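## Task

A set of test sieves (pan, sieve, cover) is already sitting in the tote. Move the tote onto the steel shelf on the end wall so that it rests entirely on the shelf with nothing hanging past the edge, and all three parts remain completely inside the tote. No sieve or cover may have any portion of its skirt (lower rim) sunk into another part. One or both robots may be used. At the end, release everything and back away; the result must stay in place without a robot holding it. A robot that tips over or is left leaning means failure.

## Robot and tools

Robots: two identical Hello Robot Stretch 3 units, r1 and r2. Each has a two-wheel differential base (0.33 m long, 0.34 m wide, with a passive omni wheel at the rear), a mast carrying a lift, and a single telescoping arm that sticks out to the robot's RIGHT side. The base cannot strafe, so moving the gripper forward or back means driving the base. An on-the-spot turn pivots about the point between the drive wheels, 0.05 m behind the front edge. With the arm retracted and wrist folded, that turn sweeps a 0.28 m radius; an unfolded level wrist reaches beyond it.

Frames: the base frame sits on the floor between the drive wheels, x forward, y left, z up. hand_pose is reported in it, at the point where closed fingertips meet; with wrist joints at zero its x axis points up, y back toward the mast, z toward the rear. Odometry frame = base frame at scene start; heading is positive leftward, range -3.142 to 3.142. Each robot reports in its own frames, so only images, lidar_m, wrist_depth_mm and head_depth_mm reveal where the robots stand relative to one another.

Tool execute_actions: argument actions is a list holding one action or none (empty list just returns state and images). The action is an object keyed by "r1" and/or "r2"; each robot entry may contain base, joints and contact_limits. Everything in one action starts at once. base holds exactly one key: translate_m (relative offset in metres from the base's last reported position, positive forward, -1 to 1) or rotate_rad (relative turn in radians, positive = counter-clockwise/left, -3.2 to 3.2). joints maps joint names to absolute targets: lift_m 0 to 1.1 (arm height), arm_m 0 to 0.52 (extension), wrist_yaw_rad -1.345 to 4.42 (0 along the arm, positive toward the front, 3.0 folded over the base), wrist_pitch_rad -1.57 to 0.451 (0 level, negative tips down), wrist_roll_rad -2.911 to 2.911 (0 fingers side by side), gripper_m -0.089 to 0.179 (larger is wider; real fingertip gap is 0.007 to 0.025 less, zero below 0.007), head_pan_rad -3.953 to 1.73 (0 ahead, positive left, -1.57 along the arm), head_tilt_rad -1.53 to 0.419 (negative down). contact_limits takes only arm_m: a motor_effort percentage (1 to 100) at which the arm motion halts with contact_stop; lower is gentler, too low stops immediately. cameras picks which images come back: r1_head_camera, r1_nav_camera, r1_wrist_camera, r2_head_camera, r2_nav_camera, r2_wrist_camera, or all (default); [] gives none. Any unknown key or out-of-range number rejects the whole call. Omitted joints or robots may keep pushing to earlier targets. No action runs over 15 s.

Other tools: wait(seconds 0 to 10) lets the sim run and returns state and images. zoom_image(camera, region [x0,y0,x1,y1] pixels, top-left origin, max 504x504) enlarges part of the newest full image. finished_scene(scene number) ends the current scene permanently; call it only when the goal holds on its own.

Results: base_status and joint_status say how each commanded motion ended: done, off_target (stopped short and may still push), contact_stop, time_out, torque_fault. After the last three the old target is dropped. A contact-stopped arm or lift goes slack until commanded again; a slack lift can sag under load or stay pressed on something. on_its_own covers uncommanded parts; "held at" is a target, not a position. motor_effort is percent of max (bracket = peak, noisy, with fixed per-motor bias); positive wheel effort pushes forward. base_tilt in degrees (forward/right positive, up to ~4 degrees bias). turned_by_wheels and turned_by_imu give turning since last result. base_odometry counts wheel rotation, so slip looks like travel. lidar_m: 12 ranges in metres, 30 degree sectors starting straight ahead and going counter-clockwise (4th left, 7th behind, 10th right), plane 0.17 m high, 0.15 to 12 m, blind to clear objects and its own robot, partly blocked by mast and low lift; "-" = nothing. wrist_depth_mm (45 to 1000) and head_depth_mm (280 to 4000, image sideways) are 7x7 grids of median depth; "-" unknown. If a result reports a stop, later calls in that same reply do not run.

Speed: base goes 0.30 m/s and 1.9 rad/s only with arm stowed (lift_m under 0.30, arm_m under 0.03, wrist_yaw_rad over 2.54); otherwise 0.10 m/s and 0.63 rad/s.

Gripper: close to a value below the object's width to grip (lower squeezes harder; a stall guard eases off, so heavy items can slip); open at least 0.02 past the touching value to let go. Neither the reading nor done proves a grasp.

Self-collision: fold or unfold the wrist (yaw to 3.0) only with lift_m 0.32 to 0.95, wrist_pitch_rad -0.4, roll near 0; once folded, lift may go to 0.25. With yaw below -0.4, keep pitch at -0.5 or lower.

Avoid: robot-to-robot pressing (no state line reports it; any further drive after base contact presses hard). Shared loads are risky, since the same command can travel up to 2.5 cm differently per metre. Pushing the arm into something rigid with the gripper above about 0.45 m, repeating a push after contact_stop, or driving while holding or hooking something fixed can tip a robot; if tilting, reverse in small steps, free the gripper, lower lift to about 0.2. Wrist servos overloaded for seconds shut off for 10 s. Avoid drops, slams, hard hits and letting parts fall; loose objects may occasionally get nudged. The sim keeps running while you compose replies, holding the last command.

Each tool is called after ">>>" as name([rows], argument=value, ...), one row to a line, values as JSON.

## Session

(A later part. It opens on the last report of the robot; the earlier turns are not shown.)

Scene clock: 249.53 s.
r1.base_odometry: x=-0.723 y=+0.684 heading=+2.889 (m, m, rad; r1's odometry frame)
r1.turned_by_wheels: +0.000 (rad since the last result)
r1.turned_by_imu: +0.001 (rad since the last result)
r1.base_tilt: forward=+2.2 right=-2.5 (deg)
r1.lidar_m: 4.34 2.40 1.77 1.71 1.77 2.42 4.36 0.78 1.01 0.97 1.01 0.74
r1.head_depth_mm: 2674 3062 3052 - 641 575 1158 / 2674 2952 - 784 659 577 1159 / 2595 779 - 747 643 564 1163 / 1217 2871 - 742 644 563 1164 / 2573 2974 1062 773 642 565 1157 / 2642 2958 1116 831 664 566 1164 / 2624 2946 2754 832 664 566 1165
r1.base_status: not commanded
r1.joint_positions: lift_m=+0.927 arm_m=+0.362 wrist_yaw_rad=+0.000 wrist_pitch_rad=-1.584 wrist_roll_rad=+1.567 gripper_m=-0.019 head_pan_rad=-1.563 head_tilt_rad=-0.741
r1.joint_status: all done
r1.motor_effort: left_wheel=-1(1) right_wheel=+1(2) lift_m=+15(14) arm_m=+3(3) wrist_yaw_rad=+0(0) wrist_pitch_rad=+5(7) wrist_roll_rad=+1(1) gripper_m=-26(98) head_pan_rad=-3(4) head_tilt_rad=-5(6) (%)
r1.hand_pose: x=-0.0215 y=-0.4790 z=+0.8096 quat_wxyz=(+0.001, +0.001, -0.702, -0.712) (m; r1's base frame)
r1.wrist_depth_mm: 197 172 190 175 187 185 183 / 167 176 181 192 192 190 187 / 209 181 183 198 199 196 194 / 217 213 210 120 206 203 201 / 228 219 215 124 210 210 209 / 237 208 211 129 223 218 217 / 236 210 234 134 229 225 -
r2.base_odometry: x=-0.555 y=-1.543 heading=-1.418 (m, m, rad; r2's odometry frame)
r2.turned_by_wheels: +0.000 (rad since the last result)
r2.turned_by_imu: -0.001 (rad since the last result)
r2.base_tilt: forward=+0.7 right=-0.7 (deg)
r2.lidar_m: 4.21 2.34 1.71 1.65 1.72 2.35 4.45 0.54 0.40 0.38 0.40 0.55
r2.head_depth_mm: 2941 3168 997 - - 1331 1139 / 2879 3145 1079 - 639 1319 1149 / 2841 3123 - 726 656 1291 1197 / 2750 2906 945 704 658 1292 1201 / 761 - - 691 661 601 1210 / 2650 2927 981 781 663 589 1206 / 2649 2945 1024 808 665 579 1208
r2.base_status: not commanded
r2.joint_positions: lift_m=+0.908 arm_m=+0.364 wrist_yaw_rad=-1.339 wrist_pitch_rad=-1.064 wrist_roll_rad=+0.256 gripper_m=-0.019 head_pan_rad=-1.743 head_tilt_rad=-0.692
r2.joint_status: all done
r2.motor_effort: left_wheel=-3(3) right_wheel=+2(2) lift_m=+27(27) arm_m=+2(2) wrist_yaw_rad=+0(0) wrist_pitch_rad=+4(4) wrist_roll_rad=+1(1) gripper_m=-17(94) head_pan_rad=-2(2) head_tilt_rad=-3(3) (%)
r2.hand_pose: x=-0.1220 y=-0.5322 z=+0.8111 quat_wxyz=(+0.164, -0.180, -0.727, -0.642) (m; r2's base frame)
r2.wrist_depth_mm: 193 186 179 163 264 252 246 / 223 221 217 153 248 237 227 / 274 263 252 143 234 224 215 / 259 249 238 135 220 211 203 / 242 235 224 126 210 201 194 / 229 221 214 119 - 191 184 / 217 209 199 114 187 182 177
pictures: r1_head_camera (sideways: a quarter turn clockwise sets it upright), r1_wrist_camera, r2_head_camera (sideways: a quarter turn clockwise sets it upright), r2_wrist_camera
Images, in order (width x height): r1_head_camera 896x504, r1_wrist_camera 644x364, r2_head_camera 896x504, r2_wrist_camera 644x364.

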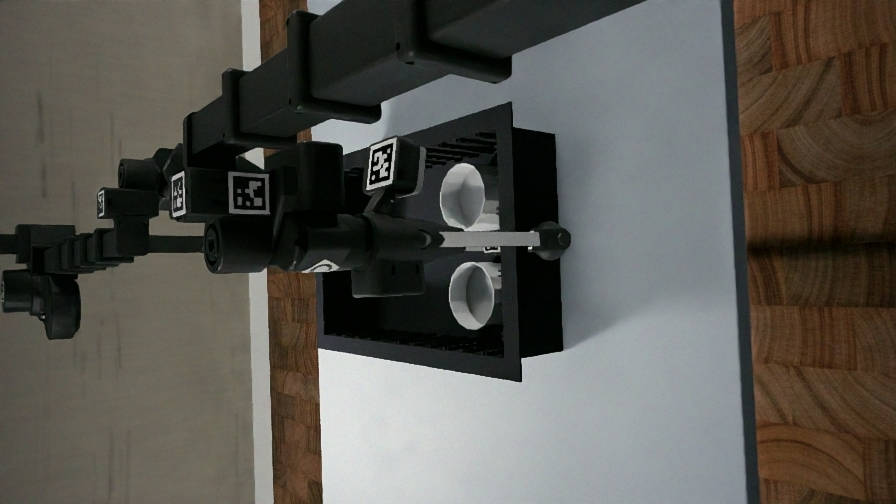

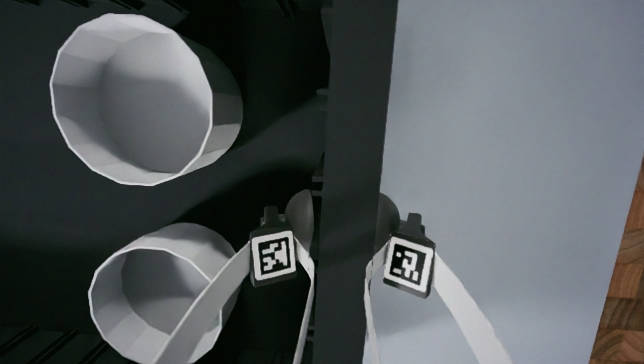

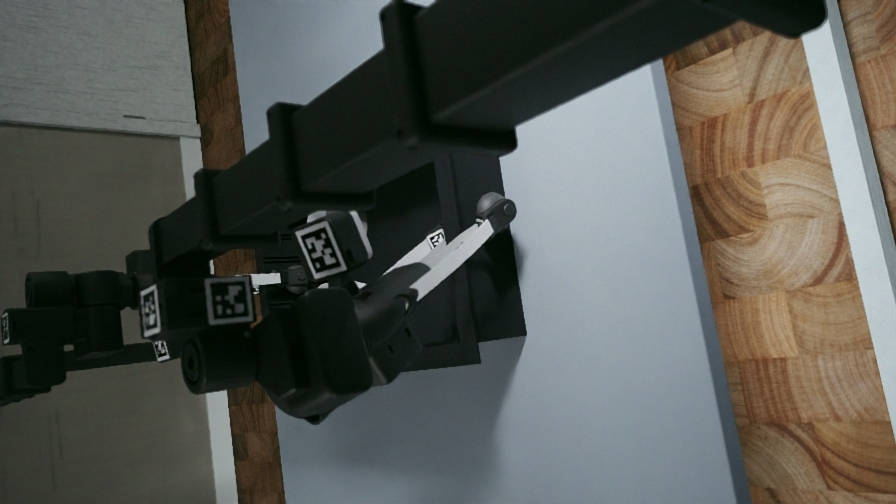

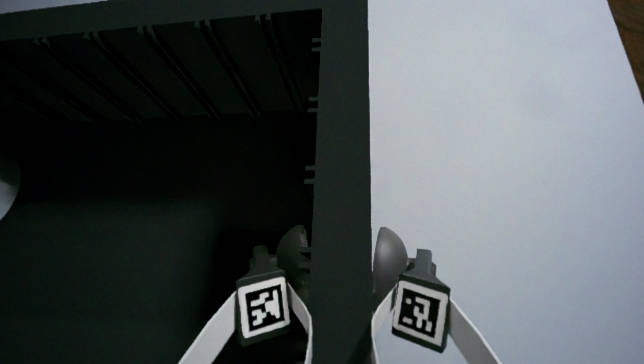

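>>> execute_actions([
  {"r1": {"joints": {"gripper_m": 0.05, "arm_m": 0.359}}, "r2": {"joints": {"gripper_m": 0.05}}},
], cameras=[])

>>> execute_actions([
  {"r1": {"joints": {"lift_m": 0.946}}, "r2": {"joints": {"lift_m": 0.927}}},
], cameras=[])

>>> execute_actions([
  {"r1": {"joints": {"gripper_m": -0.02}}, "r2": {"joints": {"gripper_m": -0.02}}},
], cameras=["r1_head_camera", "r1_wrist_camera", "r2_head_camera", "r2_wrist_camera"])

Scene clock: 289.57 s.
r1.base_odometry: x=-0.723 y=+0.684 heading=+2.889 (m, m, rad; r1's odometry frame)
r1.turned_by_wheels: +0.000 (rad since the last result)
r1.turned_by_imu: +0.000 (rad since the last result)
r1.base_tilt: forward=+2.1 right=-2.5 (deg)
r1.lidar_m: 4.34 2.41 1.78 1.71 1.76 2.40 4.36 0.78 1.01 0.97 1.00 0.74
r1.head_depth_mm: 2689 3001 3044 - 640 576 1161 / 2666 2913 - 781 659 577 1159 / 2624 778 - 744 643 563 1161 / 1218 2892 - 750 642 563 1164 / 2569 2991 1062 771 644 564 1164 / 2625 2933 1117 831 662 565 1163 / 2619 2949 2790 832 665 566 1162
r1.base_status: not commanded
r1.joint_positions: lift_m=+0.927 arm_m=+0.359 wrist_yaw_rad=+0.000 wrist_pitch_rad=-1.570 wrist_roll_rad=+1.567 gripper_m=+0.050 head_pan_rad=-1.563 head_tilt_rad=-0.741
r1.joint_status: all done
r1.motor_effort: left_wheel=-1(1) right_wheel=+2(2) lift_m=+15(15) arm_m=-2(1) wrist_yaw_rad=+0(0) wrist_pitch_rad=+0(6) wrist_roll_rad=+1(1) gripper_m=+1(89) head_pan_rad=-3(3) head_tilt_rad=-5(6) (%)
r1.hand_pose: x=-0.0215 y=-0.4799 z=+0.8092 quat_wxyz=(+0.001, +0.001, -0.707, -0.707) (m; r1's base frame)
r1.wrist_depth_mm: 197 173 192 175 183 182 180 / 202 177 180 194 191 188 186 / 211 183 184 199 198 195 191 / 221 215 212 121 204 202 196 / 229 221 216 124 209 207 205 / 240 210 213 130 221 217 213 / 236 209 230 134 229 224 224
r2.base_odometry: x=-0.555 y=-1.543 heading=-1.418 (m, m, rad; r2's odometry frame)
r2.turned_by_wheels: +0.000 (rad since the last result)
r2.turned_by_imu: -0.001 (rad since the last result)
r2.base_tilt: forward=+0.7 right=-0.7 (deg)
r2.lidar_m: 4.21 2.34 1.71 1.65 1.71 2.36 4.47 0.54 0.40 0.38 0.40 0.54
r2.head_depth_mm: 2945 3124 995 - - 1323 1141 / 2921 3133 1077 - 639 1317 1156 / 2874 3068 - 729 655 1295 1201 / 2787 2932 937 705 659 1297 1200 / 762 - - 692 660 601 1204 / 2681 2942 984 780 663 591 1207 / 2670 2939 1019 806 665 580 1214
r2.base_status: not commanded
r2.joint_positions: lift_m=+0.908 arm_m=+0.364 wrist_yaw_rad=-1.339 wrist_pitch_rad=-1.061 wrist_roll_rad=+0.256 gripper_m=+0.050 head_pan_rad=-1.743 head_tilt_rad=-0.692
r2.joint_status: all done
r2.motor_effort: left_wheel=-3(3) right_wheel=+2(2) lift_m=+27(27) arm_m=+2(2) wrist_yaw_rad=+0(0) wrist_pitch_rad=+3(4) wrist_roll_rad=+1(1) gripper_m=+0(79) head_pan_rad=-2(2) head_tilt_rad=-3(3) (%)
r2.hand_pose: x=-0.1225 y=-0.5323 z=+0.8114 quat_wxyz=(+0.165, -0.181, -0.727, -0.642) (m; r2's base frame)
r2.wrist_depth_mm: 194 186 178 165 266 253 247 / 223 220 215 154 248 237 229 / 273 263 251 144 234 224 215 / 262 250 239 135 220 212 203 / 245 235 226 127 210 201 194 / 233 221 216 120 - 191 184 / 217 210 198 114 189 182 177
pictures: none
No camera images: the call's "cameras" was empty. Leave "cameras" out to get every camera's image.

Scene clock: 290.50 s.
r1.base_odometry: x=-0.723 y=+0.684 heading=+2.889 (m, m, rad; r1's odometry frame)
r1.turned_by_wheels: +0.000 (rad since the last result)
r1.turned_by_imu: +0.000 (rad since the last result)
r1.base_tilt: forward=+2.1 right=-2.5 (deg)
r1.lidar_m: 4.33 2.41 1.77 1.71 1.77 2.41 4.38 0.78 1.01 0.97 1.01 0.74
r1.head_depth_mm: 2673 3020 - - 660 576 1156 / 2669 2903 1038 797 660 576 1157 / 2557 807 - 754 643 563 1157 / 1196 2888 - 761 643 564 1159 / 2582 2972 1088 771 644 565 1164 / 2621 2961 1114 833 662 566 1167 / 2595 2948 2751 835 664 567 1165
r1.base_status: not commanded
r1.joint_positions: lift_m=+0.945 arm_m=+0.359 wrist_yaw_rad=+0.000 wrist_pitch_rad=-1.569 wrist_roll_rad=+1.567 gripper_m=+0.050 head_pan_rad=-1.563 head_tilt_rad=-0.741
r1.joint_status: all done
r1.motor_effort: left_wheel=-1(1) right_wheel=+2(2) lift_m=+50(54) arm_m=-2(2) wrist_yaw_rad=+0(0) wrist_pitch_rad=+1(0) wrist_roll_rad=+1(1) gripper_m=+1(1) head_pan_rad=-3(3) head_tilt_rad=-5(6) (%)
r1.hand_pose: x=-0.0215 y=-0.4801 z=+0.8277 quat_wxyz=(+0.001, +0.001, -0.707, -0.707) (m; r1's base frame)
r1.wrist_depth_mm: 218 198 207 175 203 199 196 / 225 193 194 209 206 206 201 / 231 200 204 216 217 213 208 / 240 235 231 140 223 220 217 / 250 243 224 144 230 228 226 / 261 232 233 153 243 234 989 / 238 234 236 155 249 245 -
r2.base_odometry: x=-0.555 y=-1.543 heading=-1.418 (m, m, rad; r2's odometry frame)
r2.turned_by_wheels: +0.000 (rad since the last result)
r2.turned_by_imu: +0.000 (rad since the last result)
r2.base_tilt: forward=+0.7 right=-0.6 (deg)
r2.lidar_m: 4.22 2.33 1.71 1.65 1.71 2.35 4.47 0.54 0.40 0.38 0.40 0.55
r2.head_depth_mm: 2954 3148 1053 - - 1345 1140 / 2894 3120 - - 654 1320 1155 / 2870 3082 - 771 656 1298 1197 / 2745 3055 933 707 658 1288 1204 / 754 - - 710 660 602 1201 / 2667 2956 962 781 663 589 1207 / 2664 2916 1020 806 665 579 1212
r2.base_status: not commanded
r2.joint_positions: lift_m=+0.927 arm_m=+0.364 wrist_yaw_rad=-1.339 wrist_pitch_rad=-1.061 wrist_roll_rad=+0.256 gripper_m=+0.050 head_pan_rad=-1.743 head_tilt_rad=-0.692
r2.joint_status: all done
r2.motor_effort: left_wheel=-3(3) right_wheel=+2(2) lift_m=+34(34) arm_m=+2(2) wrist_yaw_rad=+1(1) wrist_pitch_rad=+3(3) wrist_roll_rad=+1(1) gripper_m=+1(1) head_pan_rad=-3(3) head_tilt_rad=-3(3) (%)
r2.hand_pose: x=-0.1226 y=-0.5324 z=+0.8301 quat_wxyz=(+0.165, -0.181, -0.727, -0.642) (m; r2's base frame)
r2.wrist_depth_mm: 365 339 198 188 289 276 - / 222 220 216 181 269 259 252 / 289 280 269 179 253 243 235 / 283 273 259 244 239 231 222 / 266 257 246 146 228 219 210 / 251 241 236 139 - 209 200 / 237 229 216 132 205 199 192
pictures: none
No camera images: the call's "cameras" was empty. Leave "cameras" out to get every camera's image.

Scene clock: 291.70 s.
r1.base_odometry: x=-0.723 y=+0.684 heading=+2.889 (m, m, rad; r1's odometry frame)
r1.turned_by_wheels: +0.000 (rad since the last result)
r1.turned_by_imu: +0.000 (rad since the last result)
r1.base_tilt: forward=+2.1 right=-2.4 (deg)
r1.lidar_m: 4.35 2.41 1.78 1.71 1.76 2.40 4.38 0.78 1.01 0.97 1.00 0.74
r1.head_depth_mm: 2702 3025 - - 658 576 1155 / 2664 2919 1036 799 661 577 1164 / 2552 807 - 753 642 563 1167 / 1197 2851 - 764 642 564 1157 / 2599 2955 1085 773 643 565 1161 / 2602 2938 1112 832 663 565 1157 / 2594 2913 2763 831 664 566 1166
r1.base_status: not commanded
r1.joint_positions: lift_m=+0.945 arm_m=+0.359 wrist_yaw_rad=+0.000 wrist_pitch_rad=-1.569 wrist_roll_rad=+1.567 gripper_m=-0.019 head_pan_rad=-1.563 head_tilt_rad=-0.741
r1.joint_status: all done
r1.motor_effort: left_wheel=-1(0) right_wheel=+1(2) lift_m=+50(50) arm_m=-2(2) wrist_yaw_rad=+0(0) wrist_pitch_rad=+0(0) wrist_roll_rad=+1(1) gripper_m=-19(98) head_pan_rad=-3(3) head_tilt_rad=-5(5) (%)
r1.hand_pose: x=-0.0215 y=-0.4801 z=+0.8277 quat_wxyz=(+0.001, +0.001, -0.707, -0.707) (m; r1's base frame)
r1.wrist_depth_mm: 216 197 208 175 201 199 194 / 224 193 195 210 208 203 203 / 233 200 201 218 216 213 209 / 240 234 231 140 222 218 217 / 252 241 226 143 230 228 228 / 262 232 232 150 243 235 985 / 235 230 242 155 248 241 -
r2.base_odometry: x=-0.555 y=-1.543 heading=-1.418 (m, m, rad; r2's odometry frame)
r2.turned_by_wheels: +0.000 (rad since the last result)
r2.turned_by_imu: +0.000 (rad since the last result)
r2.base_tilt: forward=+0.8 right=-0.6 (deg)
r2.lidar_m: 4.23 2.33 1.72 1.65 1.71 2.35 4.47 0.54 0.40 0.38 0.40 0.54
r2.head_depth_mm: 2925 3189 1052 - - 1341 1139 / 2905 3174 - - 653 1323 1154 / 2843 3097 - 727 657 1293 1197 / 2738 3054 931 707 659 1295 1201 / 754 - - 707 661 601 1206 / 2660 2958 964 782 663 589 1208 / 2653 2952 1019 807 665 579 1212
r2.base_status: not commanded
r2.joint_positions: lift_m=+0.927 arm_m=+0.364 wrist_yaw_rad=-1.339 wrist_pitch_rad=-1.064 wrist_roll_rad=+0.256 gripper_m=-0.019 head_pan_rad=-1.743 head_tilt_rad=-0.692
r2.joint_status: all done
r2.motor_effort: left_wheel=-3(3) right_wheel=+2(1) lift_m=+34(33) arm_m=+2(2) wrist_yaw_rad=+0(0) wrist_pitch_rad=+4(4) wrist_roll_rad=+1(1) gripper_m=-14(88) head_pan_rad=-2(1) head_tilt_rad=-3(3) (%)
r2.hand_pose: x=-0.1220 y=-0.5322 z=+0.8298 quat_wxyz=(+0.164, -0.180, -0.727, -0.642) (m; r2's base frame)
r2.wrist_depth_mm: 361 335 197 187 287 274 - / 222 220 217 181 268 257 252 / 289 281 268 178 254 243 235 / 283 271 259 157 240 231 220 / 265 255 245 145 228 219 211 / 251 241 233 137 214 208 201 / 236 227 217 131 204 198 192
pictures: r1_head_camera (sideways: a quarter turn clockwise sets it upright), r1_wrist_camera, r2_head_camera (sideways: a quarter turn clockwise sets it upright), r2_wrist_camera
Images, in order (width x height): r1_head_camera 896x504, r1_wrist_camera 644x364, r2_head_camera 896x504, r2_wrist_camera 644x364.

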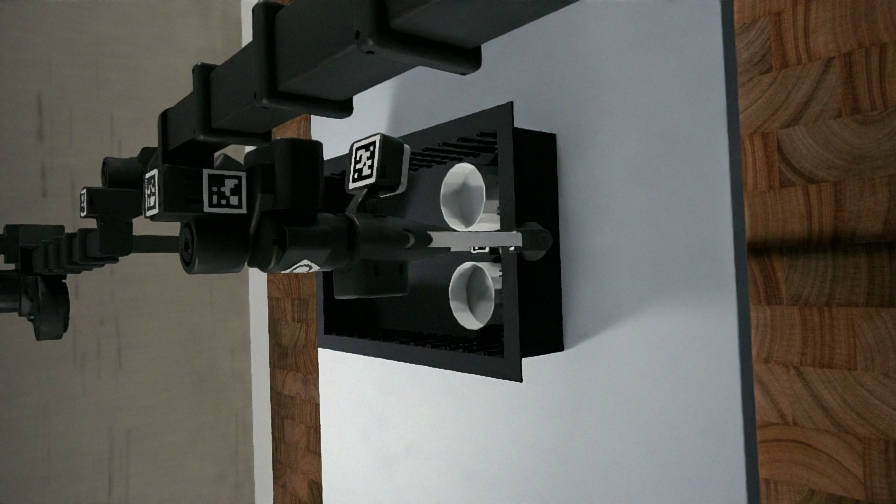

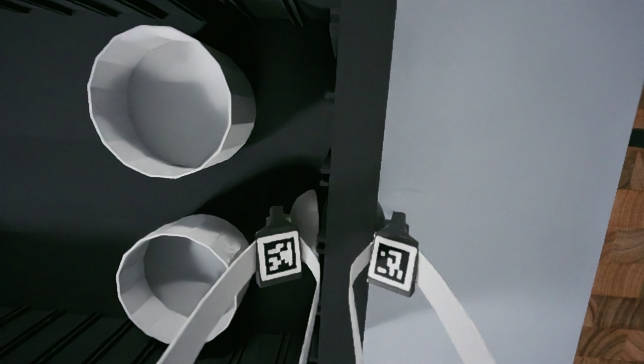

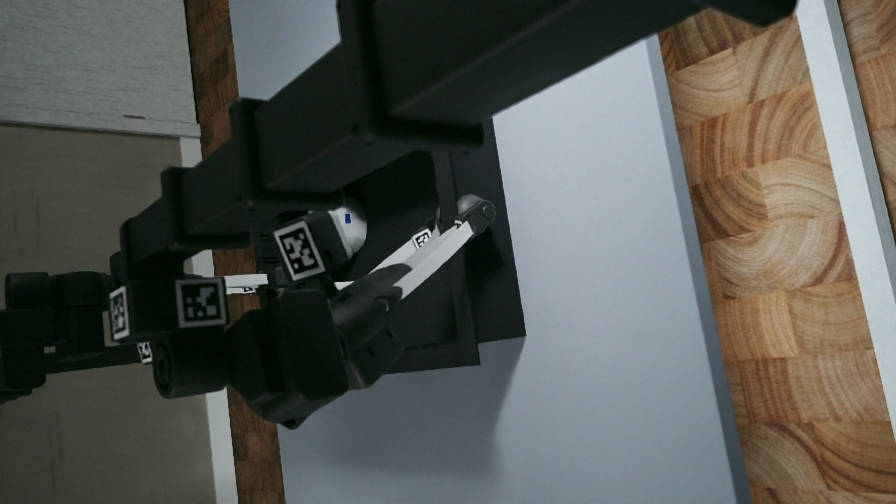

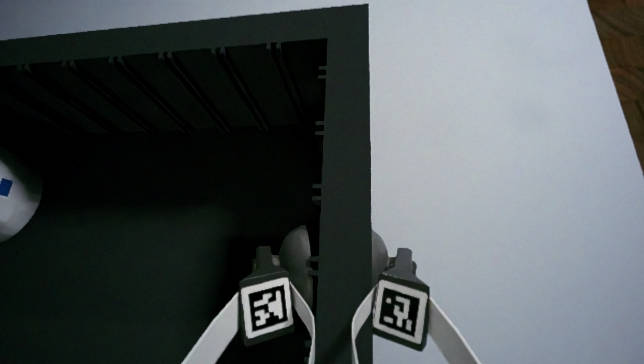

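>>> execute_actions([
  {"r1": {"joints": {"gripper_m": -0.04, "lift_m": 0.975}}, "r2": {"joints": {"gripper_m": -0.04, "lift_m": 0.96}}},
], cameras=["r1_head_camera", "r1_wrist_camera", "r2_head_camera", "r2_wrist_camera"])

Scene clock: 299.83 s.
r1.base_odometry: x=-0.723 y=+0.684 heading=+2.889 (m, m, rad; r1's odometry frame)
r1.turned_by_wheels: +0.000 (rad since the last result)
r1.turned_by_imu: +0.000 (rad since the last result)
r1.base_tilt: forward=+2.2 right=-2.5 (deg)
r1.lidar_m: 4.33 2.41 1.77 1.71 1.77 2.41 4.37 0.78 1.01 0.97 1.00 0.74
r1.head_depth_mm: 2670 2956 - 796 660 577 1160 / 2657 - 1053 771 659 577 1164 / 2551 - 909 727 644 563 1163 / 1178 2956 - 731 642 563 1158 / 2610 2970 912 720 644 566 1165 / 2610 2942 1113 802 663 567 1165 / 2592 2915 2754 834 664 566 1164
r1.base_status: not commanded
r1.joint_positions: lift_m=+0.974 arm_m=+0.359 wrist_yaw_rad=+0.000 wrist_pitch_rad=-1.571 wrist_roll_rad=+1.567 gripper_m=-0.036 head_pan_rad=-1.563 head_tilt_rad=-0.741
r1.joint_status: all done
r1.motor_effort: left_wheel=-1(1) right_wheel=+1(2) lift_m=+54(54) arm_m=-2(2) wrist_yaw_rad=+0(0) wrist_pitch_rad=+1(1) wrist_roll_rad=+1(1) gripper_m=-5(98) head_pan_rad=-3(3) head_tilt_rad=-5(6) (%)
r1.hand_pose: x=-0.0215 y=-0.4796 z=+0.8566 quat_wxyz=(+0.001, +0.001, -0.707, -0.708) (m; r1's base frame)
r1.wrist_depth_mm: 219 201 208 169 228 223 222 / 225 197 197 217 235 232 231 / 230 201 202 218 243 240 238 / 238 234 231 140 250 246 951 / 244 236 233 143 257 256 - / 252 227 225 148 275 265 - / 240 225 245 153 285 275 -
r2.base_odometry: x=-0.555 y=-1.543 heading=-1.418 (m, m, rad; r2's odometry frame)
r2.turned_by_wheels: +0.000 (rad since the last result)
r2.turned_by_imu: -0.001 (rad since the last result)
r2.base_tilt: forward=+0.7 right=-0.5 (deg)
r2.lidar_m: 4.22 2.33 1.71 1.65 1.71 2.35 4.47 0.54 0.40 0.38 0.40 0.55
r2.head_depth_mm: 2966 3146 - - 637 1342 1152 / 2897 3097 - 726 656 1312 1160 / 2824 - 868 700 657 1294 1197 / 2709 3027 885 688 659 1297 1201 / 736 - - 694 661 602 1208 / 2649 2943 947 780 663 590 1211 / 2636 2937 1020 805 665 578 1213
r2.base_status: not commanded
r2.joint_positions: lift_m=+0.960 arm_m=+0.364 wrist_yaw_rad=-1.339 wrist_pitch_rad=-1.075 wrist_roll_rad=+0.256 gripper_m=-0.039 head_pan_rad=-1.743 head_tilt_rad=-0.692
r2.joint_status: all done
r2.motor_effort: left_wheel=-2(3) right_wheel=+0(2) lift_m=+36(38) arm_m=+2(2) wrist_yaw_rad=-1(1) wrist_pitch_rad=+7(7) wrist_roll_rad=+1(1) gripper_m=-20(86) head_pan_rad=-2(2) head_tilt_rad=-3(3) (%)
r2.hand_pose: x=-0.1194 y=-0.5316 z=+0.8616 quat_wxyz=(+0.160, -0.176, -0.727, -0.644) (m; r2's base frame)
r2.wrist_depth_mm: 208 195 186 177 325 312 - / 227 225 220 174 305 292 - / 287 278 265 159 289 275 - / 276 266 254 152 272 261 257 / 264 253 243 144 260 248 242 / 251 241 233 136 245 237 229 / 238 231 219 132 235 227 218
pictures: r1_head_camera (sideways: a quarter turn clockwise sets it upright), r1_wrist_camera, r2_head_camera (sideways: a quarter turn clockwise sets it upright), r2_wrist_camera
Images, in order (width x height): r1_head_camera 896x504, r1_wrist_camera 644x364, r2_head_camera 896x504, r2_wrist_camera 644x364.

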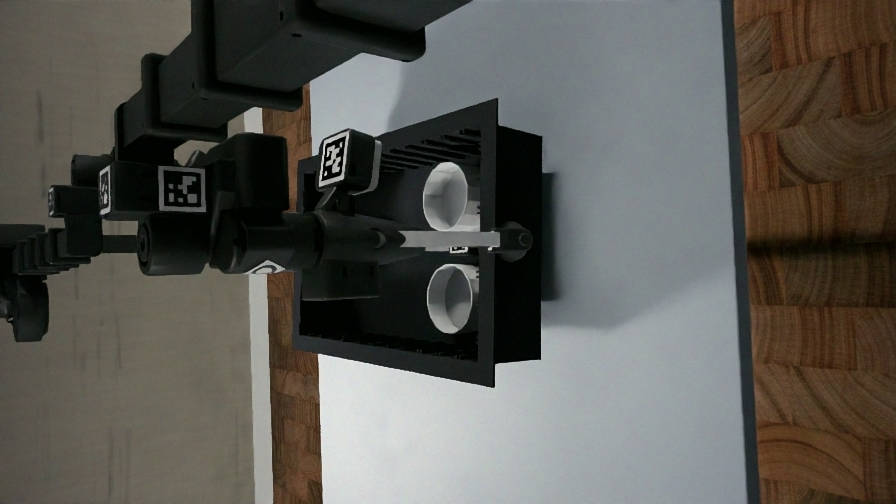

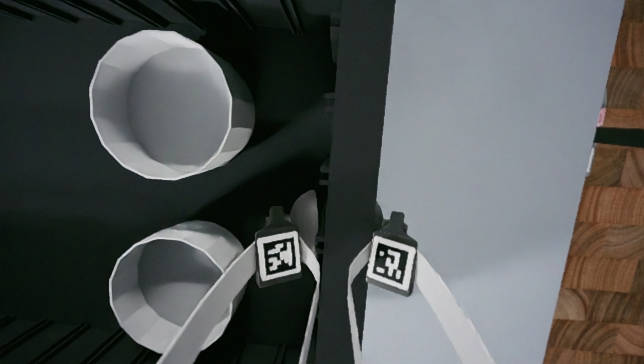

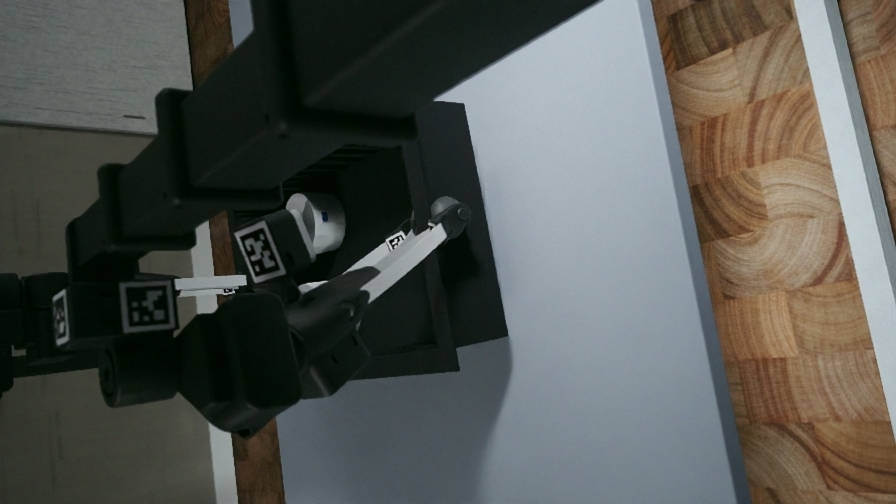

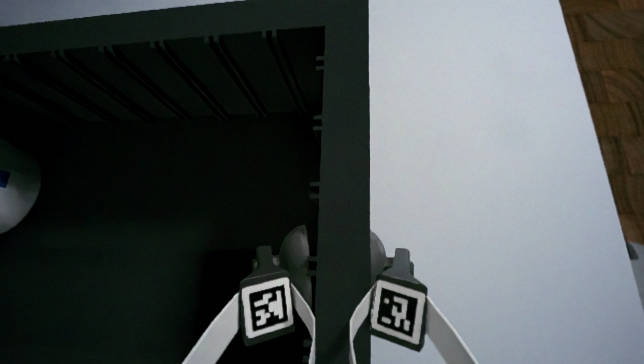

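>>> execute_actions([
  {"r1": {"joints": {"gripper_m": -0.028, "lift_m": 1.0}}, "r2": {"joints": {"lift_m": 0.985}}},
], cameras=["r1_head_camera", "r1_wrist_camera", "r2_wrist_camera"])

Scene clock: 304.30 s.
r1.base_odometry: x=-0.723 y=+0.684 heading=+2.889 (m, m, rad; r1's odometry frame)
r1.turned_by_wheels: +0.000 (rad since the last result)
r1.turned_by_imu: +0.001 (rad since the last result)
r1.base_tilt: forward=+2.2 right=-2.5 (deg)
r1.lidar_m: 4.34 2.41 1.77 1.71 1.77 2.41 4.36 0.78 1.01 0.97 1.01 0.74
r1.head_depth_mm: 2677 - 1030 826 661 577 1161 / 2598 - 1101 745 659 576 1155 / 2512 - 900 673 644 564 1159 / 1135 - - 692 644 565 1156 / 2599 2949 876 673 644 566 1165 / 2618 2927 1114 778 664 565 1161 / 2588 2940 2755 835 665 565 1164
r1.base_status: not commanded
r1.joint_positions: lift_m=+0.999 arm_m=+0.359 wrist_yaw_rad=+0.000 wrist_pitch_rad=-1.571 wrist_roll_rad=+1.567 gripper_m=-0.027 head_pan_rad=-1.563 head_tilt_rad=-0.741
r1.joint_status: all done
r1.motor_effort: left_wheel=-1(0) right_wheel=+2(1) lift_m=+54(58) arm_m=-2(2) wrist_yaw_rad=+0(0) wrist_pitch_rad=+1(1) wrist_roll_rad=+1(1) gripper_m=-24(35) head_pan_rad=-3(4) head_tilt_rad=-6(5) (%)
r1.hand_pose: x=-0.0215 y=-0.4796 z=+0.8815 quat_wxyz=(+0.001, +0.001, -0.707, -0.708) (m; r1's base frame)
r1.wrist_depth_mm: 219 198 205 169 249 248 891 / 224 197 198 214 258 257 920 / 231 201 202 220 270 262 981 / 236 237 230 140 280 273 - / 245 242 233 143 285 282 - / 249 223 226 149 302 292 - / 240 223 242 152 311 305 -
r2.base_odometry: x=-0.555 y=-1.543 heading=-1.418 (m, m, rad; r2's odometry frame)
r2.turned_by_wheels: +0.000 (rad since the last result)
r2.turned_by_imu: -0.001 (rad since the last result)
r2.base_tilt: forward=+0.8 right=-0.5 (deg)
r2.lidar_m: 4.22 2.33 1.71 1.65 1.72 2.35 4.45 0.54 0.40 0.38 0.40 0.54
r2.head_depth_mm: 2958 3170 - 743 652 1342 1152 / 2845 - - 746 655 1319 1150 / 2756 - 838 683 657 1293 1197 / 2659 3008 870 680 659 1292 1199 / - 927 828 670 662 601 1204 / 2641 - 981 781 663 589 1212 / 2649 2949 1020 806 665 578 1208
r2.base_status: not commanded
r2.joint_positions: lift_m=+0.985 arm_m=+0.364 wrist_yaw_rad=-1.338 wrist_pitch_rad=-1.075 wrist_roll_rad=+0.256 gripper_m=-0.039 head_pan_rad=-1.743 head_tilt_rad=-0.692
r2.joint_status: all done
r2.motor_effort: left_wheel=-2(2) right_wheel=+1(1) lift_m=+36(36) arm_m=+2(1) wrist_yaw_rad=+0(0) wrist_pitch_rad=+7(7) wrist_roll_rad=+1(1) gripper_m=-19(19) head_pan_rad=-2(2) head_tilt_rad=-3(3) (%)
r2.hand_pose: x=-0.1194 y=-0.5317 z=+0.8866 quat_wxyz=(+0.160, -0.176, -0.727, -0.644) (m; r2's base frame)
r2.wrist_depth_mm: 207 196 187 177 355 341 - / 227 225 219 173 335 321 - / 288 276 263 159 315 304 - / 276 267 254 151 298 287 - / 264 253 241 143 283 273 269 / 251 242 234 136 268 261 253 / 239 232 218 132 257 249 240
pictures: r1_head_camera (sideways: a quarter turn clockwise sets it upright), r1_wrist_camera, r2_wrist_camera
Images, in order (width x height): r1_head_camera 896x504, r1_wrist_camera 644x364, r2_wrist_camera 644x364.

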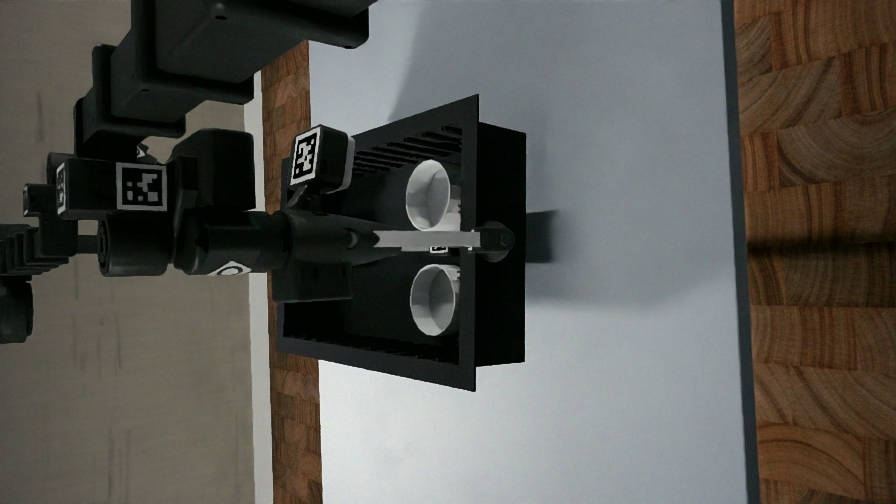

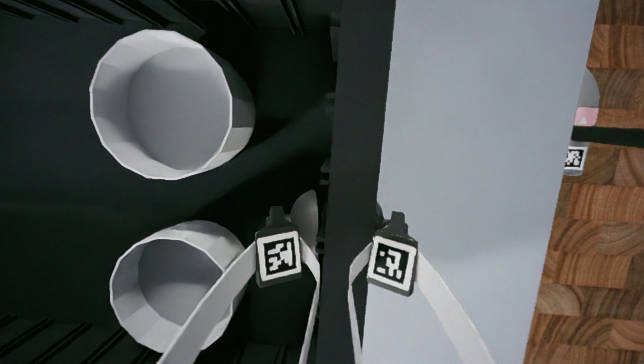

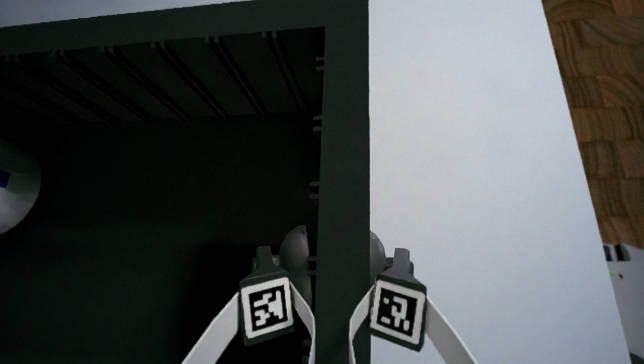

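>>> execute_actions([
  {"r1": {"base": {"translate_m": 0.6}}, "r2": {"base": {"translate_m": -0.6}}},
], cameras=["r1_head_camera", "r1_wrist_camera", "r2_wrist_camera"])

Scene clock: 315.00 s.
r1.base_odometry: x=-1.304 y=+0.834 heading=+2.889 (m, m, rad; r1's odometry frame)
r1.turned_by_wheels: +0.000 (rad since the last result)
r1.turned_by_imu: +0.002 (rad since the last result)
r1.base_tilt: forward=+2.1 right=-2.5 (deg)
r1.lidar_m: 3.74 2.44 1.76 1.71 1.77 2.42 1.35 1.36 1.01 0.32 0.33 3.88
r1.head_depth_mm: 2662 - 1028 826 660 576 1162 / 2609 - 1104 745 659 562 1158 / 2533 - 899 702 643 565 1161 / 1132 - - 695 644 564 1161 / 2641 2971 877 670 645 566 817 / 2625 2963 2778 1922 1504 566 1162 / 2606 2938 2784 2048 1628 1358 1169
r1.base_status: done
r1.joint_positions: lift_m=+0.999 arm_m=+0.359 wrist_yaw_rad=+0.000 wrist_pitch_rad=-1.582 wrist_roll_rad=+1.567 gripper_m=-0.027 head_pan_rad=-1.563 head_tilt_rad=-0.741
r1.joint_status: not commanded
r1.motor_effort: left_wheel=+0(3) right_wheel=+1(6) lift_m=+54(54) arm_m=-2(2) wrist_yaw_rad=+0(0) wrist_pitch_rad=+5(4) wrist_roll_rad=+1(1) gripper_m=-24(24) head_pan_rad=-4(3) head_tilt_rad=-5(5) (%)
r1.hand_pose: x=-0.0215 y=-0.4768 z=+0.8818 quat_wxyz=(+0.001, +0.001, -0.703, -0.711) (m; r1's base frame)
r1.wrist_depth_mm: 218 195 204 171 248 248 885 / 223 197 197 213 260 257 921 / 230 201 200 219 267 265 939 / 236 234 231 224 277 272 - / 242 237 233 143 286 286 - / 250 224 225 148 300 296 - / 238 221 243 152 315 306 -
r2.base_odometry: x=-0.647 y=-0.950 heading=-1.418 (m, m, rad; r2's odometry frame)
r2.turned_by_wheels: +0.000 (rad since the last result)
r2.turned_by_imu: -0.002 (rad since the last result)
r2.base_tilt: forward=+0.7 right=-0.6 (deg)
r2.lidar_m: 4.80 2.34 1.72 1.65 1.72 2.35 3.88 4.03 0.40 0.38 0.40 0.54
r2.head_depth_mm: 2950 3215 - 1822 653 1312 1191 / 2850 - - 744 654 771 1024 / 2712 - 838 681 657 1293 1199 / 2630 3021 869 677 659 1292 1197 / - 2896 818 672 660 601 1205 / 2623 - 978 780 664 590 1212 / 2646 2923 1019 806 666 579 1208
r2.base_status: done
r2.joint_positions: lift_m=+0.985 arm_m=+0.364 wrist_yaw_rad=-1.338 wrist_pitch_rad=-1.078 wrist_roll_rad=+0.256 gripper_m=-0.039 head_pan_rad=-1.743 head_tilt_rad=-0.692
r2.joint_status: not commanded
r2.motor_effort: left_wheel=-2(7) right_wheel=+1(4) lift_m=+36(36) arm_m=+2(2) wrist_yaw_rad=+0(0) wrist_pitch_rad=+8(8) wrist_roll_rad=+1(1) gripper_m=-18(18) head_pan_rad=-2(3) head_tilt_rad=-3(3) (%)
r2.hand_pose: x=-0.1187 y=-0.5315 z=+0.8863 quat_wxyz=(+0.159, -0.175, -0.727, -0.644) (m; r2's base frame)
r2.wrist_depth_mm: 207 196 187 177 - - - / 228 225 222 174 - - - / 287 276 264 169 315 300 - / 275 269 256 160 299 286 - / 263 254 240 144 285 271 269 / 250 241 234 136 267 262 253 / 239 230 221 132 255 249 239
pictures: r1_head_camera (sideways: a quarter turn clockwise sets it upright), r1_wrist_camera, r2_wrist_camera
Images, in order (width x height): r1_head_camera 896x504, r1_wrist_camera 644x364, r2_wrist_camera 644x364.

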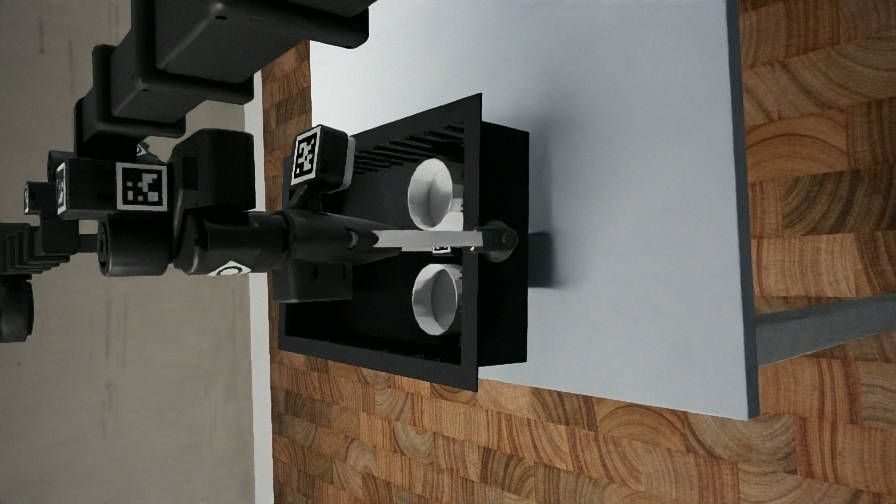

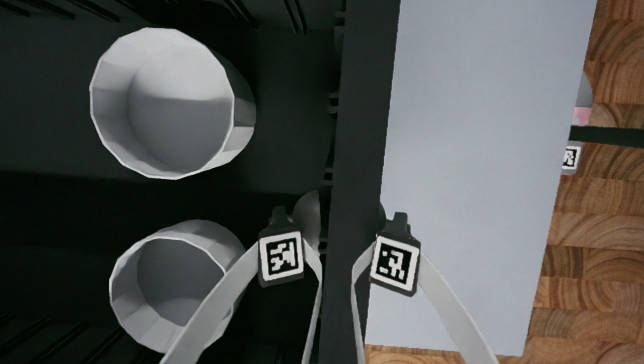

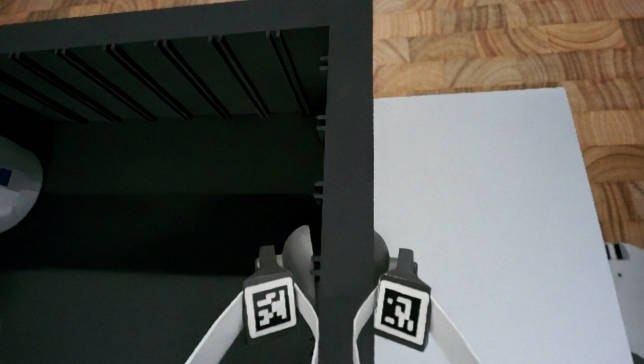

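>>> execute_actions([
  {"r1": {"base": {"translate_m": 0.996}, "joints": {"arm_m": 0.353}}, "r2": {"base": {"translate_m": -1.0}}},
], cameras=["r1_head_camera", "r1_wrist_camera", "r2_wrist_camera"])

Scene clock: 336.00 s.
r1.base_odometry: x=-2.269 y=+1.082 heading=+2.889 (m, m, rad; r1's odometry frame)
r1.turned_by_wheels: +0.000 (rad since the last result)
r1.turned_by_imu: +0.003 (rad since the last result)
r1.base_tilt: forward=+2.1 right=-2.5 (deg)
r1.lidar_m: 2.75 2.45 1.78 1.70 1.76 2.43 2.32 0.94 1.31 1.35 3.14 2.87
r1.head_depth_mm: 2667 - 2559 2043 1628 1354 1161 / 2582 3077 2771 1845 1626 1351 1162 / 2516 - 1980 705 1584 1351 1162 / 1158 - - 705 1586 1358 1160 / 2608 2952 878 676 1590 1357 1163 / 2608 2976 2797 1916 1639 1358 1163 / 2610 2941 2774 2065 1642 1365 1162
r1.base_status: done
r1.joint_positions: lift_m=+0.999 arm_m=+0.353 wrist_yaw_rad=+0.000 wrist_pitch_rad=-1.584 wrist_roll_rad=+1.568 gripper_m=-0.027 head_pan_rad=-1.563 head_tilt_rad=-0.741
r1.joint_status: all done
r1.motor_effort: left_wheel=-1(2) right_wheel=+1(7) lift_m=+54(54) arm_m=-1(2) wrist_yaw_rad=+0(0) wrist_pitch_rad=+5(4) wrist_roll_rad=+1(1) gripper_m=-24(24) head_pan_rad=-3(3) head_tilt_rad=-6(5) (%)
r1.hand_pose: x=-0.0215 y=-0.4703 z=+0.8819 quat_wxyz=(+0.001, +0.001, -0.702, -0.712) (m; r1's base frame)
r1.wrist_depth_mm: 218 201 210 185 931 930 895 / 224 196 196 212 964 - 950 / 228 198 201 222 - - 983 / 236 234 229 224 - - - / 243 237 231 143 - - - / 249 223 226 148 - - - / 237 226 242 152 - - -
r2.base_odometry: x=-0.799 y=+0.039 heading=-1.418 (m, m, rad; r2's odometry frame)
r2.turned_by_wheels: +0.000 (rad since the last result)
r2.turned_by_imu: -0.004 (rad since the last result)
r2.base_tilt: forward=+0.7 right=-0.6 (deg)
r2.lidar_m: 1.48 2.35 1.72 1.66 1.72 2.36 2.90 3.00 3.19 1.35 1.25 0.82
r2.head_depth_mm: 2943 3202 - 1835 1594 1368 1195 / 2860 - - 1841 1599 1371 1194 / 2764 - 836 682 1610 1370 1196 / 2685 3040 868 675 1614 1379 1201 / - 923 825 671 1621 1380 1203 / 2601 - 2418 1862 1623 1382 1211 / 2630 2898 2494 1986 1633 1382 1209
r2.base_status: done
r2.joint_positions: lift_m=+0.985 arm_m=+0.364 wrist_yaw_rad=-1.339 wrist_pitch_rad=-1.081 wrist_roll_rad=+0.256 gripper_m=-0.039 head_pan_rad=-1.743 head_tilt_rad=-0.692
r2.joint_status: not commanded
r2.motor_effort: left_wheel=-2(9) right_wheel=+2(4) lift_m=+36(36) arm_m=+1(2) wrist_yaw_rad=+0(1) wrist_pitch_rad=+9(9) wrist_roll_rad=+1(1) gripper_m=-20(20) head_pan_rad=-2(2) head_tilt_rad=-3(3) (%)
r2.hand_pose: x=-0.1180 y=-0.5313 z=+0.8860 quat_wxyz=(+0.158, -0.174, -0.727, -0.645) (m; r2's base frame)
r2.wrist_depth_mm: 207 195 185 177 - - - / 228 224 220 200 - - - / 286 277 263 250 - - - / 274 265 253 160 - - - / 263 253 242 145 - - 989 / 250 241 233 136 988 996 - / 239 231 221 133 936 922 -
pictures: r1_head_camera (sideways: a quarter turn clockwise sets it upright), r1_wrist_camera, r2_wrist_camera
Images, in order (width x height): r1_head_camera 896x504, r1_wrist_camera 644x364, r2_wrist_camera 644x364.

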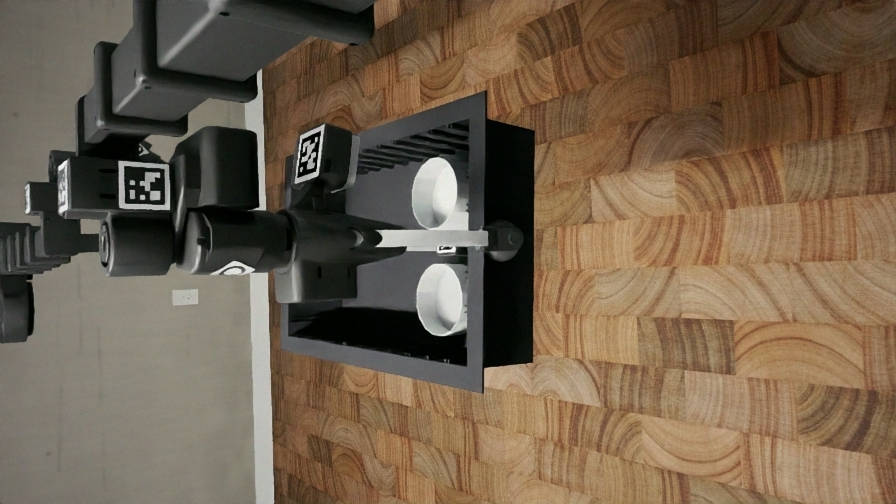

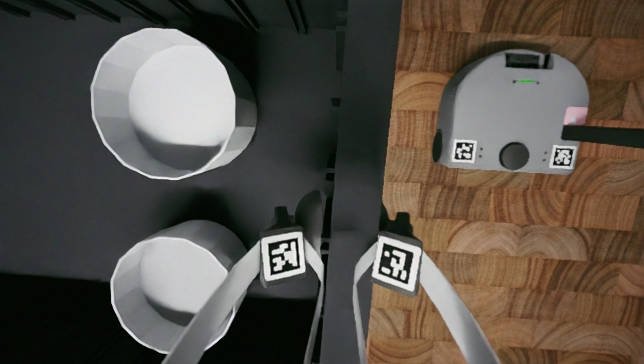

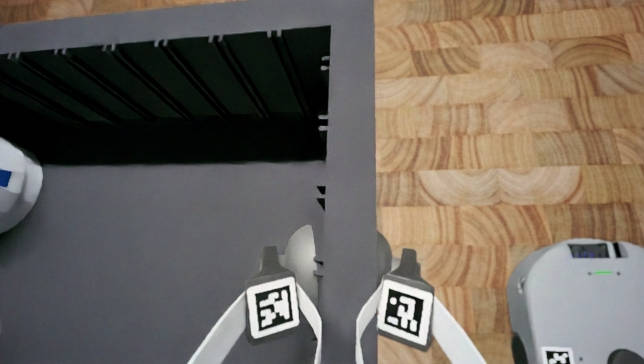

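>>> execute_actions([
  {"r1": {"base": {"translate_m": 0.993}, "joints": {"head_pan_rad": -0.4, "head_tilt_rad": -0.4}}, "r2": {"base": {"translate_m": -1.0}, "joints": {"arm_m": 0.355}}},
], cameras=["r1_head_camera", "r1_wrist_camera", "r2_head_camera", "r2_wrist_camera"])

Scene clock: 352.93 s.
r1.base_odometry: x=-3.230 y=+1.330 heading=+2.889 (m, m, rad; r1's odometry frame)
r1.turned_by_wheels: +0.000 (rad since the last result)
r1.turned_by_imu: +0.002 (rad since the last result)
r1.base_tilt: forward=+2.2 right=-2.4 (deg)
r1.lidar_m: 1.76 1.82 1.80 1.72 1.78 2.44 1.91 2.11 3.13 1.35 2.51 1.83
r1.head_depth_mm: 1989 2128 2330 2549 2397 1763 1398 / 1876 2017 2175 2387 2419 1765 1399 / 1770 1896 2036 2043 2304 1775 1404 / 1692 1801 1918 1859 2216 1781 1408 / 1609 1698 1828 1854 2107 1799 1410 / 1526 1627 1726 1724 1978 1791 1417 / 1455 1545 1648 1740 1865 1803 1419
r1.base_status: done
r1.joint_positions: lift_m=+0.999 arm_m=+0.353 wrist_yaw_rad=+0.000 wrist_pitch_rad=-1.584 wrist_roll_rad=+1.568 gripper_m=-0.027 head_pan_rad=-0.407 head_tilt_rad=-0.409
r1.joint_status: all done
r1.motor_effort: left_wheel=-1(3) right_wheel=+0(8) lift_m=+54(54) arm_m=-1(1) wrist_yaw_rad=+0(0) wrist_pitch_rad=+4(5) wrist_roll_rad=+1(1) gripper_m=-25(24) head_pan_rad=+3(40) head_tilt_rad=+4(29) (%)
r1.hand_pose: x=-0.0215 y=-0.4703 z=+0.8819 quat_wxyz=(+0.001, +0.001, -0.702, -0.712) (m; r1's base frame)
r1.wrist_depth_mm: 217 197 204 167 913 902 942 / 223 194 196 212 965 - 907 / 230 198 201 218 - - 954 / 234 233 229 223 - - - / 242 239 230 143 - - - / 250 224 224 148 - - - / 240 224 242 163 - - -
r2.base_odometry: x=-0.951 y=+1.027 heading=-1.418 (m, m, rad; r2's odometry frame)
r2.turned_by_wheels: +0.000 (rad since the last result)
r2.turned_by_imu: -0.004 (rad since the last result)
r2.base_tilt: forward=+0.8 right=-0.7 (deg)
r2.lidar_m: 1.77 2.35 1.72 1.66 1.72 1.97 1.90 1.98 2.70 1.34 3.16 2.01
r2.head_depth_mm: 2945 3223 - 1821 1602 1370 1195 / 2879 - - 1784 1609 1369 1194 / 2754 - 827 677 1610 1375 1203 / - 3064 860 666 1617 1383 1202 / - - 841 661 1622 1382 1202 / 2622 - 2420 1807 1621 1390 1205 / 2668 2913 2504 1970 1629 1392 1210
r2.base_status: done
r2.joint_positions: lift_m=+0.985 arm_m=+0.355 wrist_yaw_rad=-1.339 wrist_pitch_rad=-1.081 wrist_roll_rad=+0.255 gripper_m=-0.039 head_pan_rad=-1.743 head_tilt_rad=-0.692
r2.joint_status: all done
r2.motor_effort: left_wheel=-2(9) right_wheel=+1(3) lift_m=+36(36) arm_m=-1(3) wrist_yaw_rad=+0(0) wrist_pitch_rad=+9(9) wrist_roll_rad=+1(1) gripper_m=-19(19) head_pan_rad=-2(2) head_tilt_rad=-3(3) (%)
r2.hand_pose: x=-0.1181 y=-0.5226 z=+0.8860 quat_wxyz=(+0.158, -0.174, -0.727, -0.645) (m; r2's base frame)
r2.wrist_depth_mm: - 194 186 177 - - - / 221 221 219 173 - - - / 285 274 263 168 - - - / 277 266 252 237 - - - / 263 254 242 144 - - 986 / 250 242 233 136 - 972 - / 240 229 220 132 945 937 -
pictures: r1_head_camera (sideways: a quarter turn clockwise sets it upright), r1_wrist_camera, r2_head_camera (sideways: a quarter turn clockwise sets it upright), r2_wrist_camera
Images, in order (width x height): r1_head_camera 896x504, r1_wrist_camera 644x364, r2_head_camera 896x504, r2_wrist_camera 644x364.

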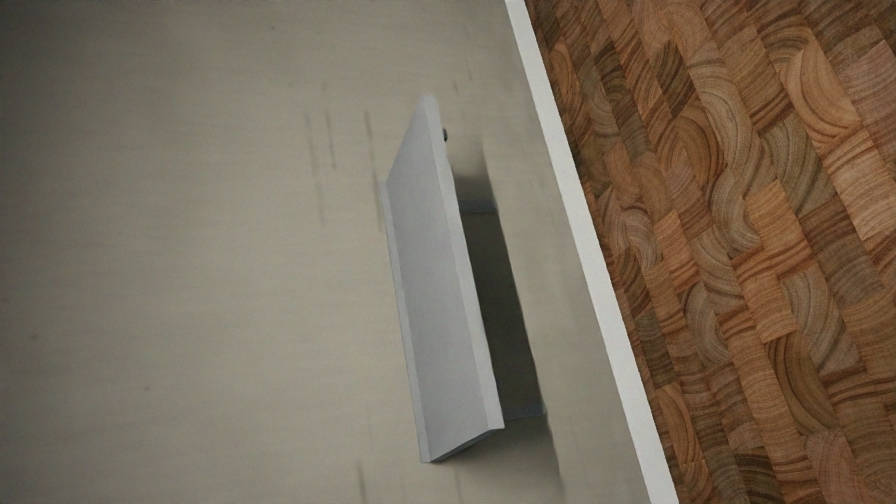

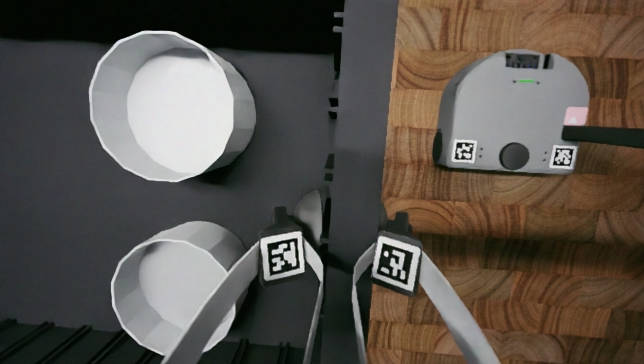

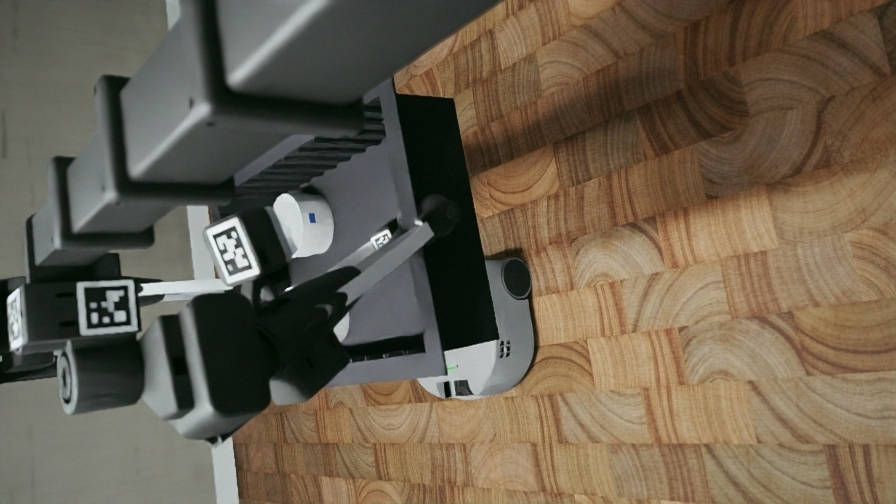

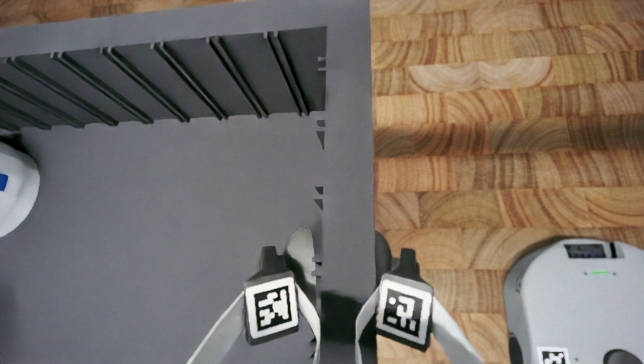

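>>> zoom_image(camera="r1_head_camera", region=[360, 330, 560, 490])

>>> zoom_image(camera="r1_head_camera", region=[340, 70, 520, 230])

Region (360, 330, 560, 490) of r1_head_camera's 896x504 image, scaled by 2.520, with more detail than that image has; it fills the top 403 rows of this view, and the rest is white.

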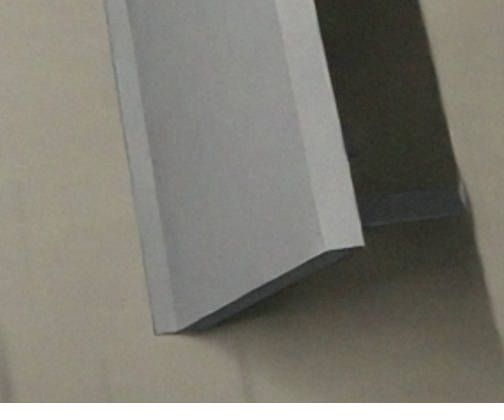

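Region (340, 70, 520, 230) of r1_head_camera's 896x504 image, scaled by 2.800, with more detail than that image has.

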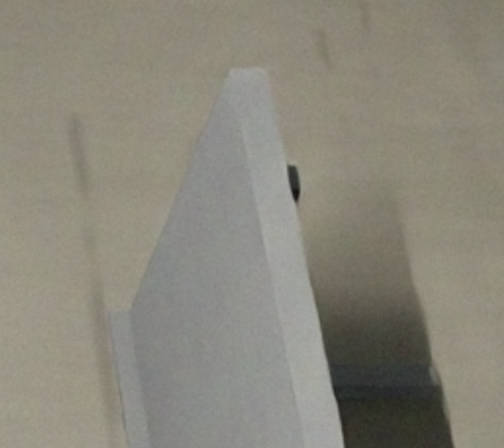

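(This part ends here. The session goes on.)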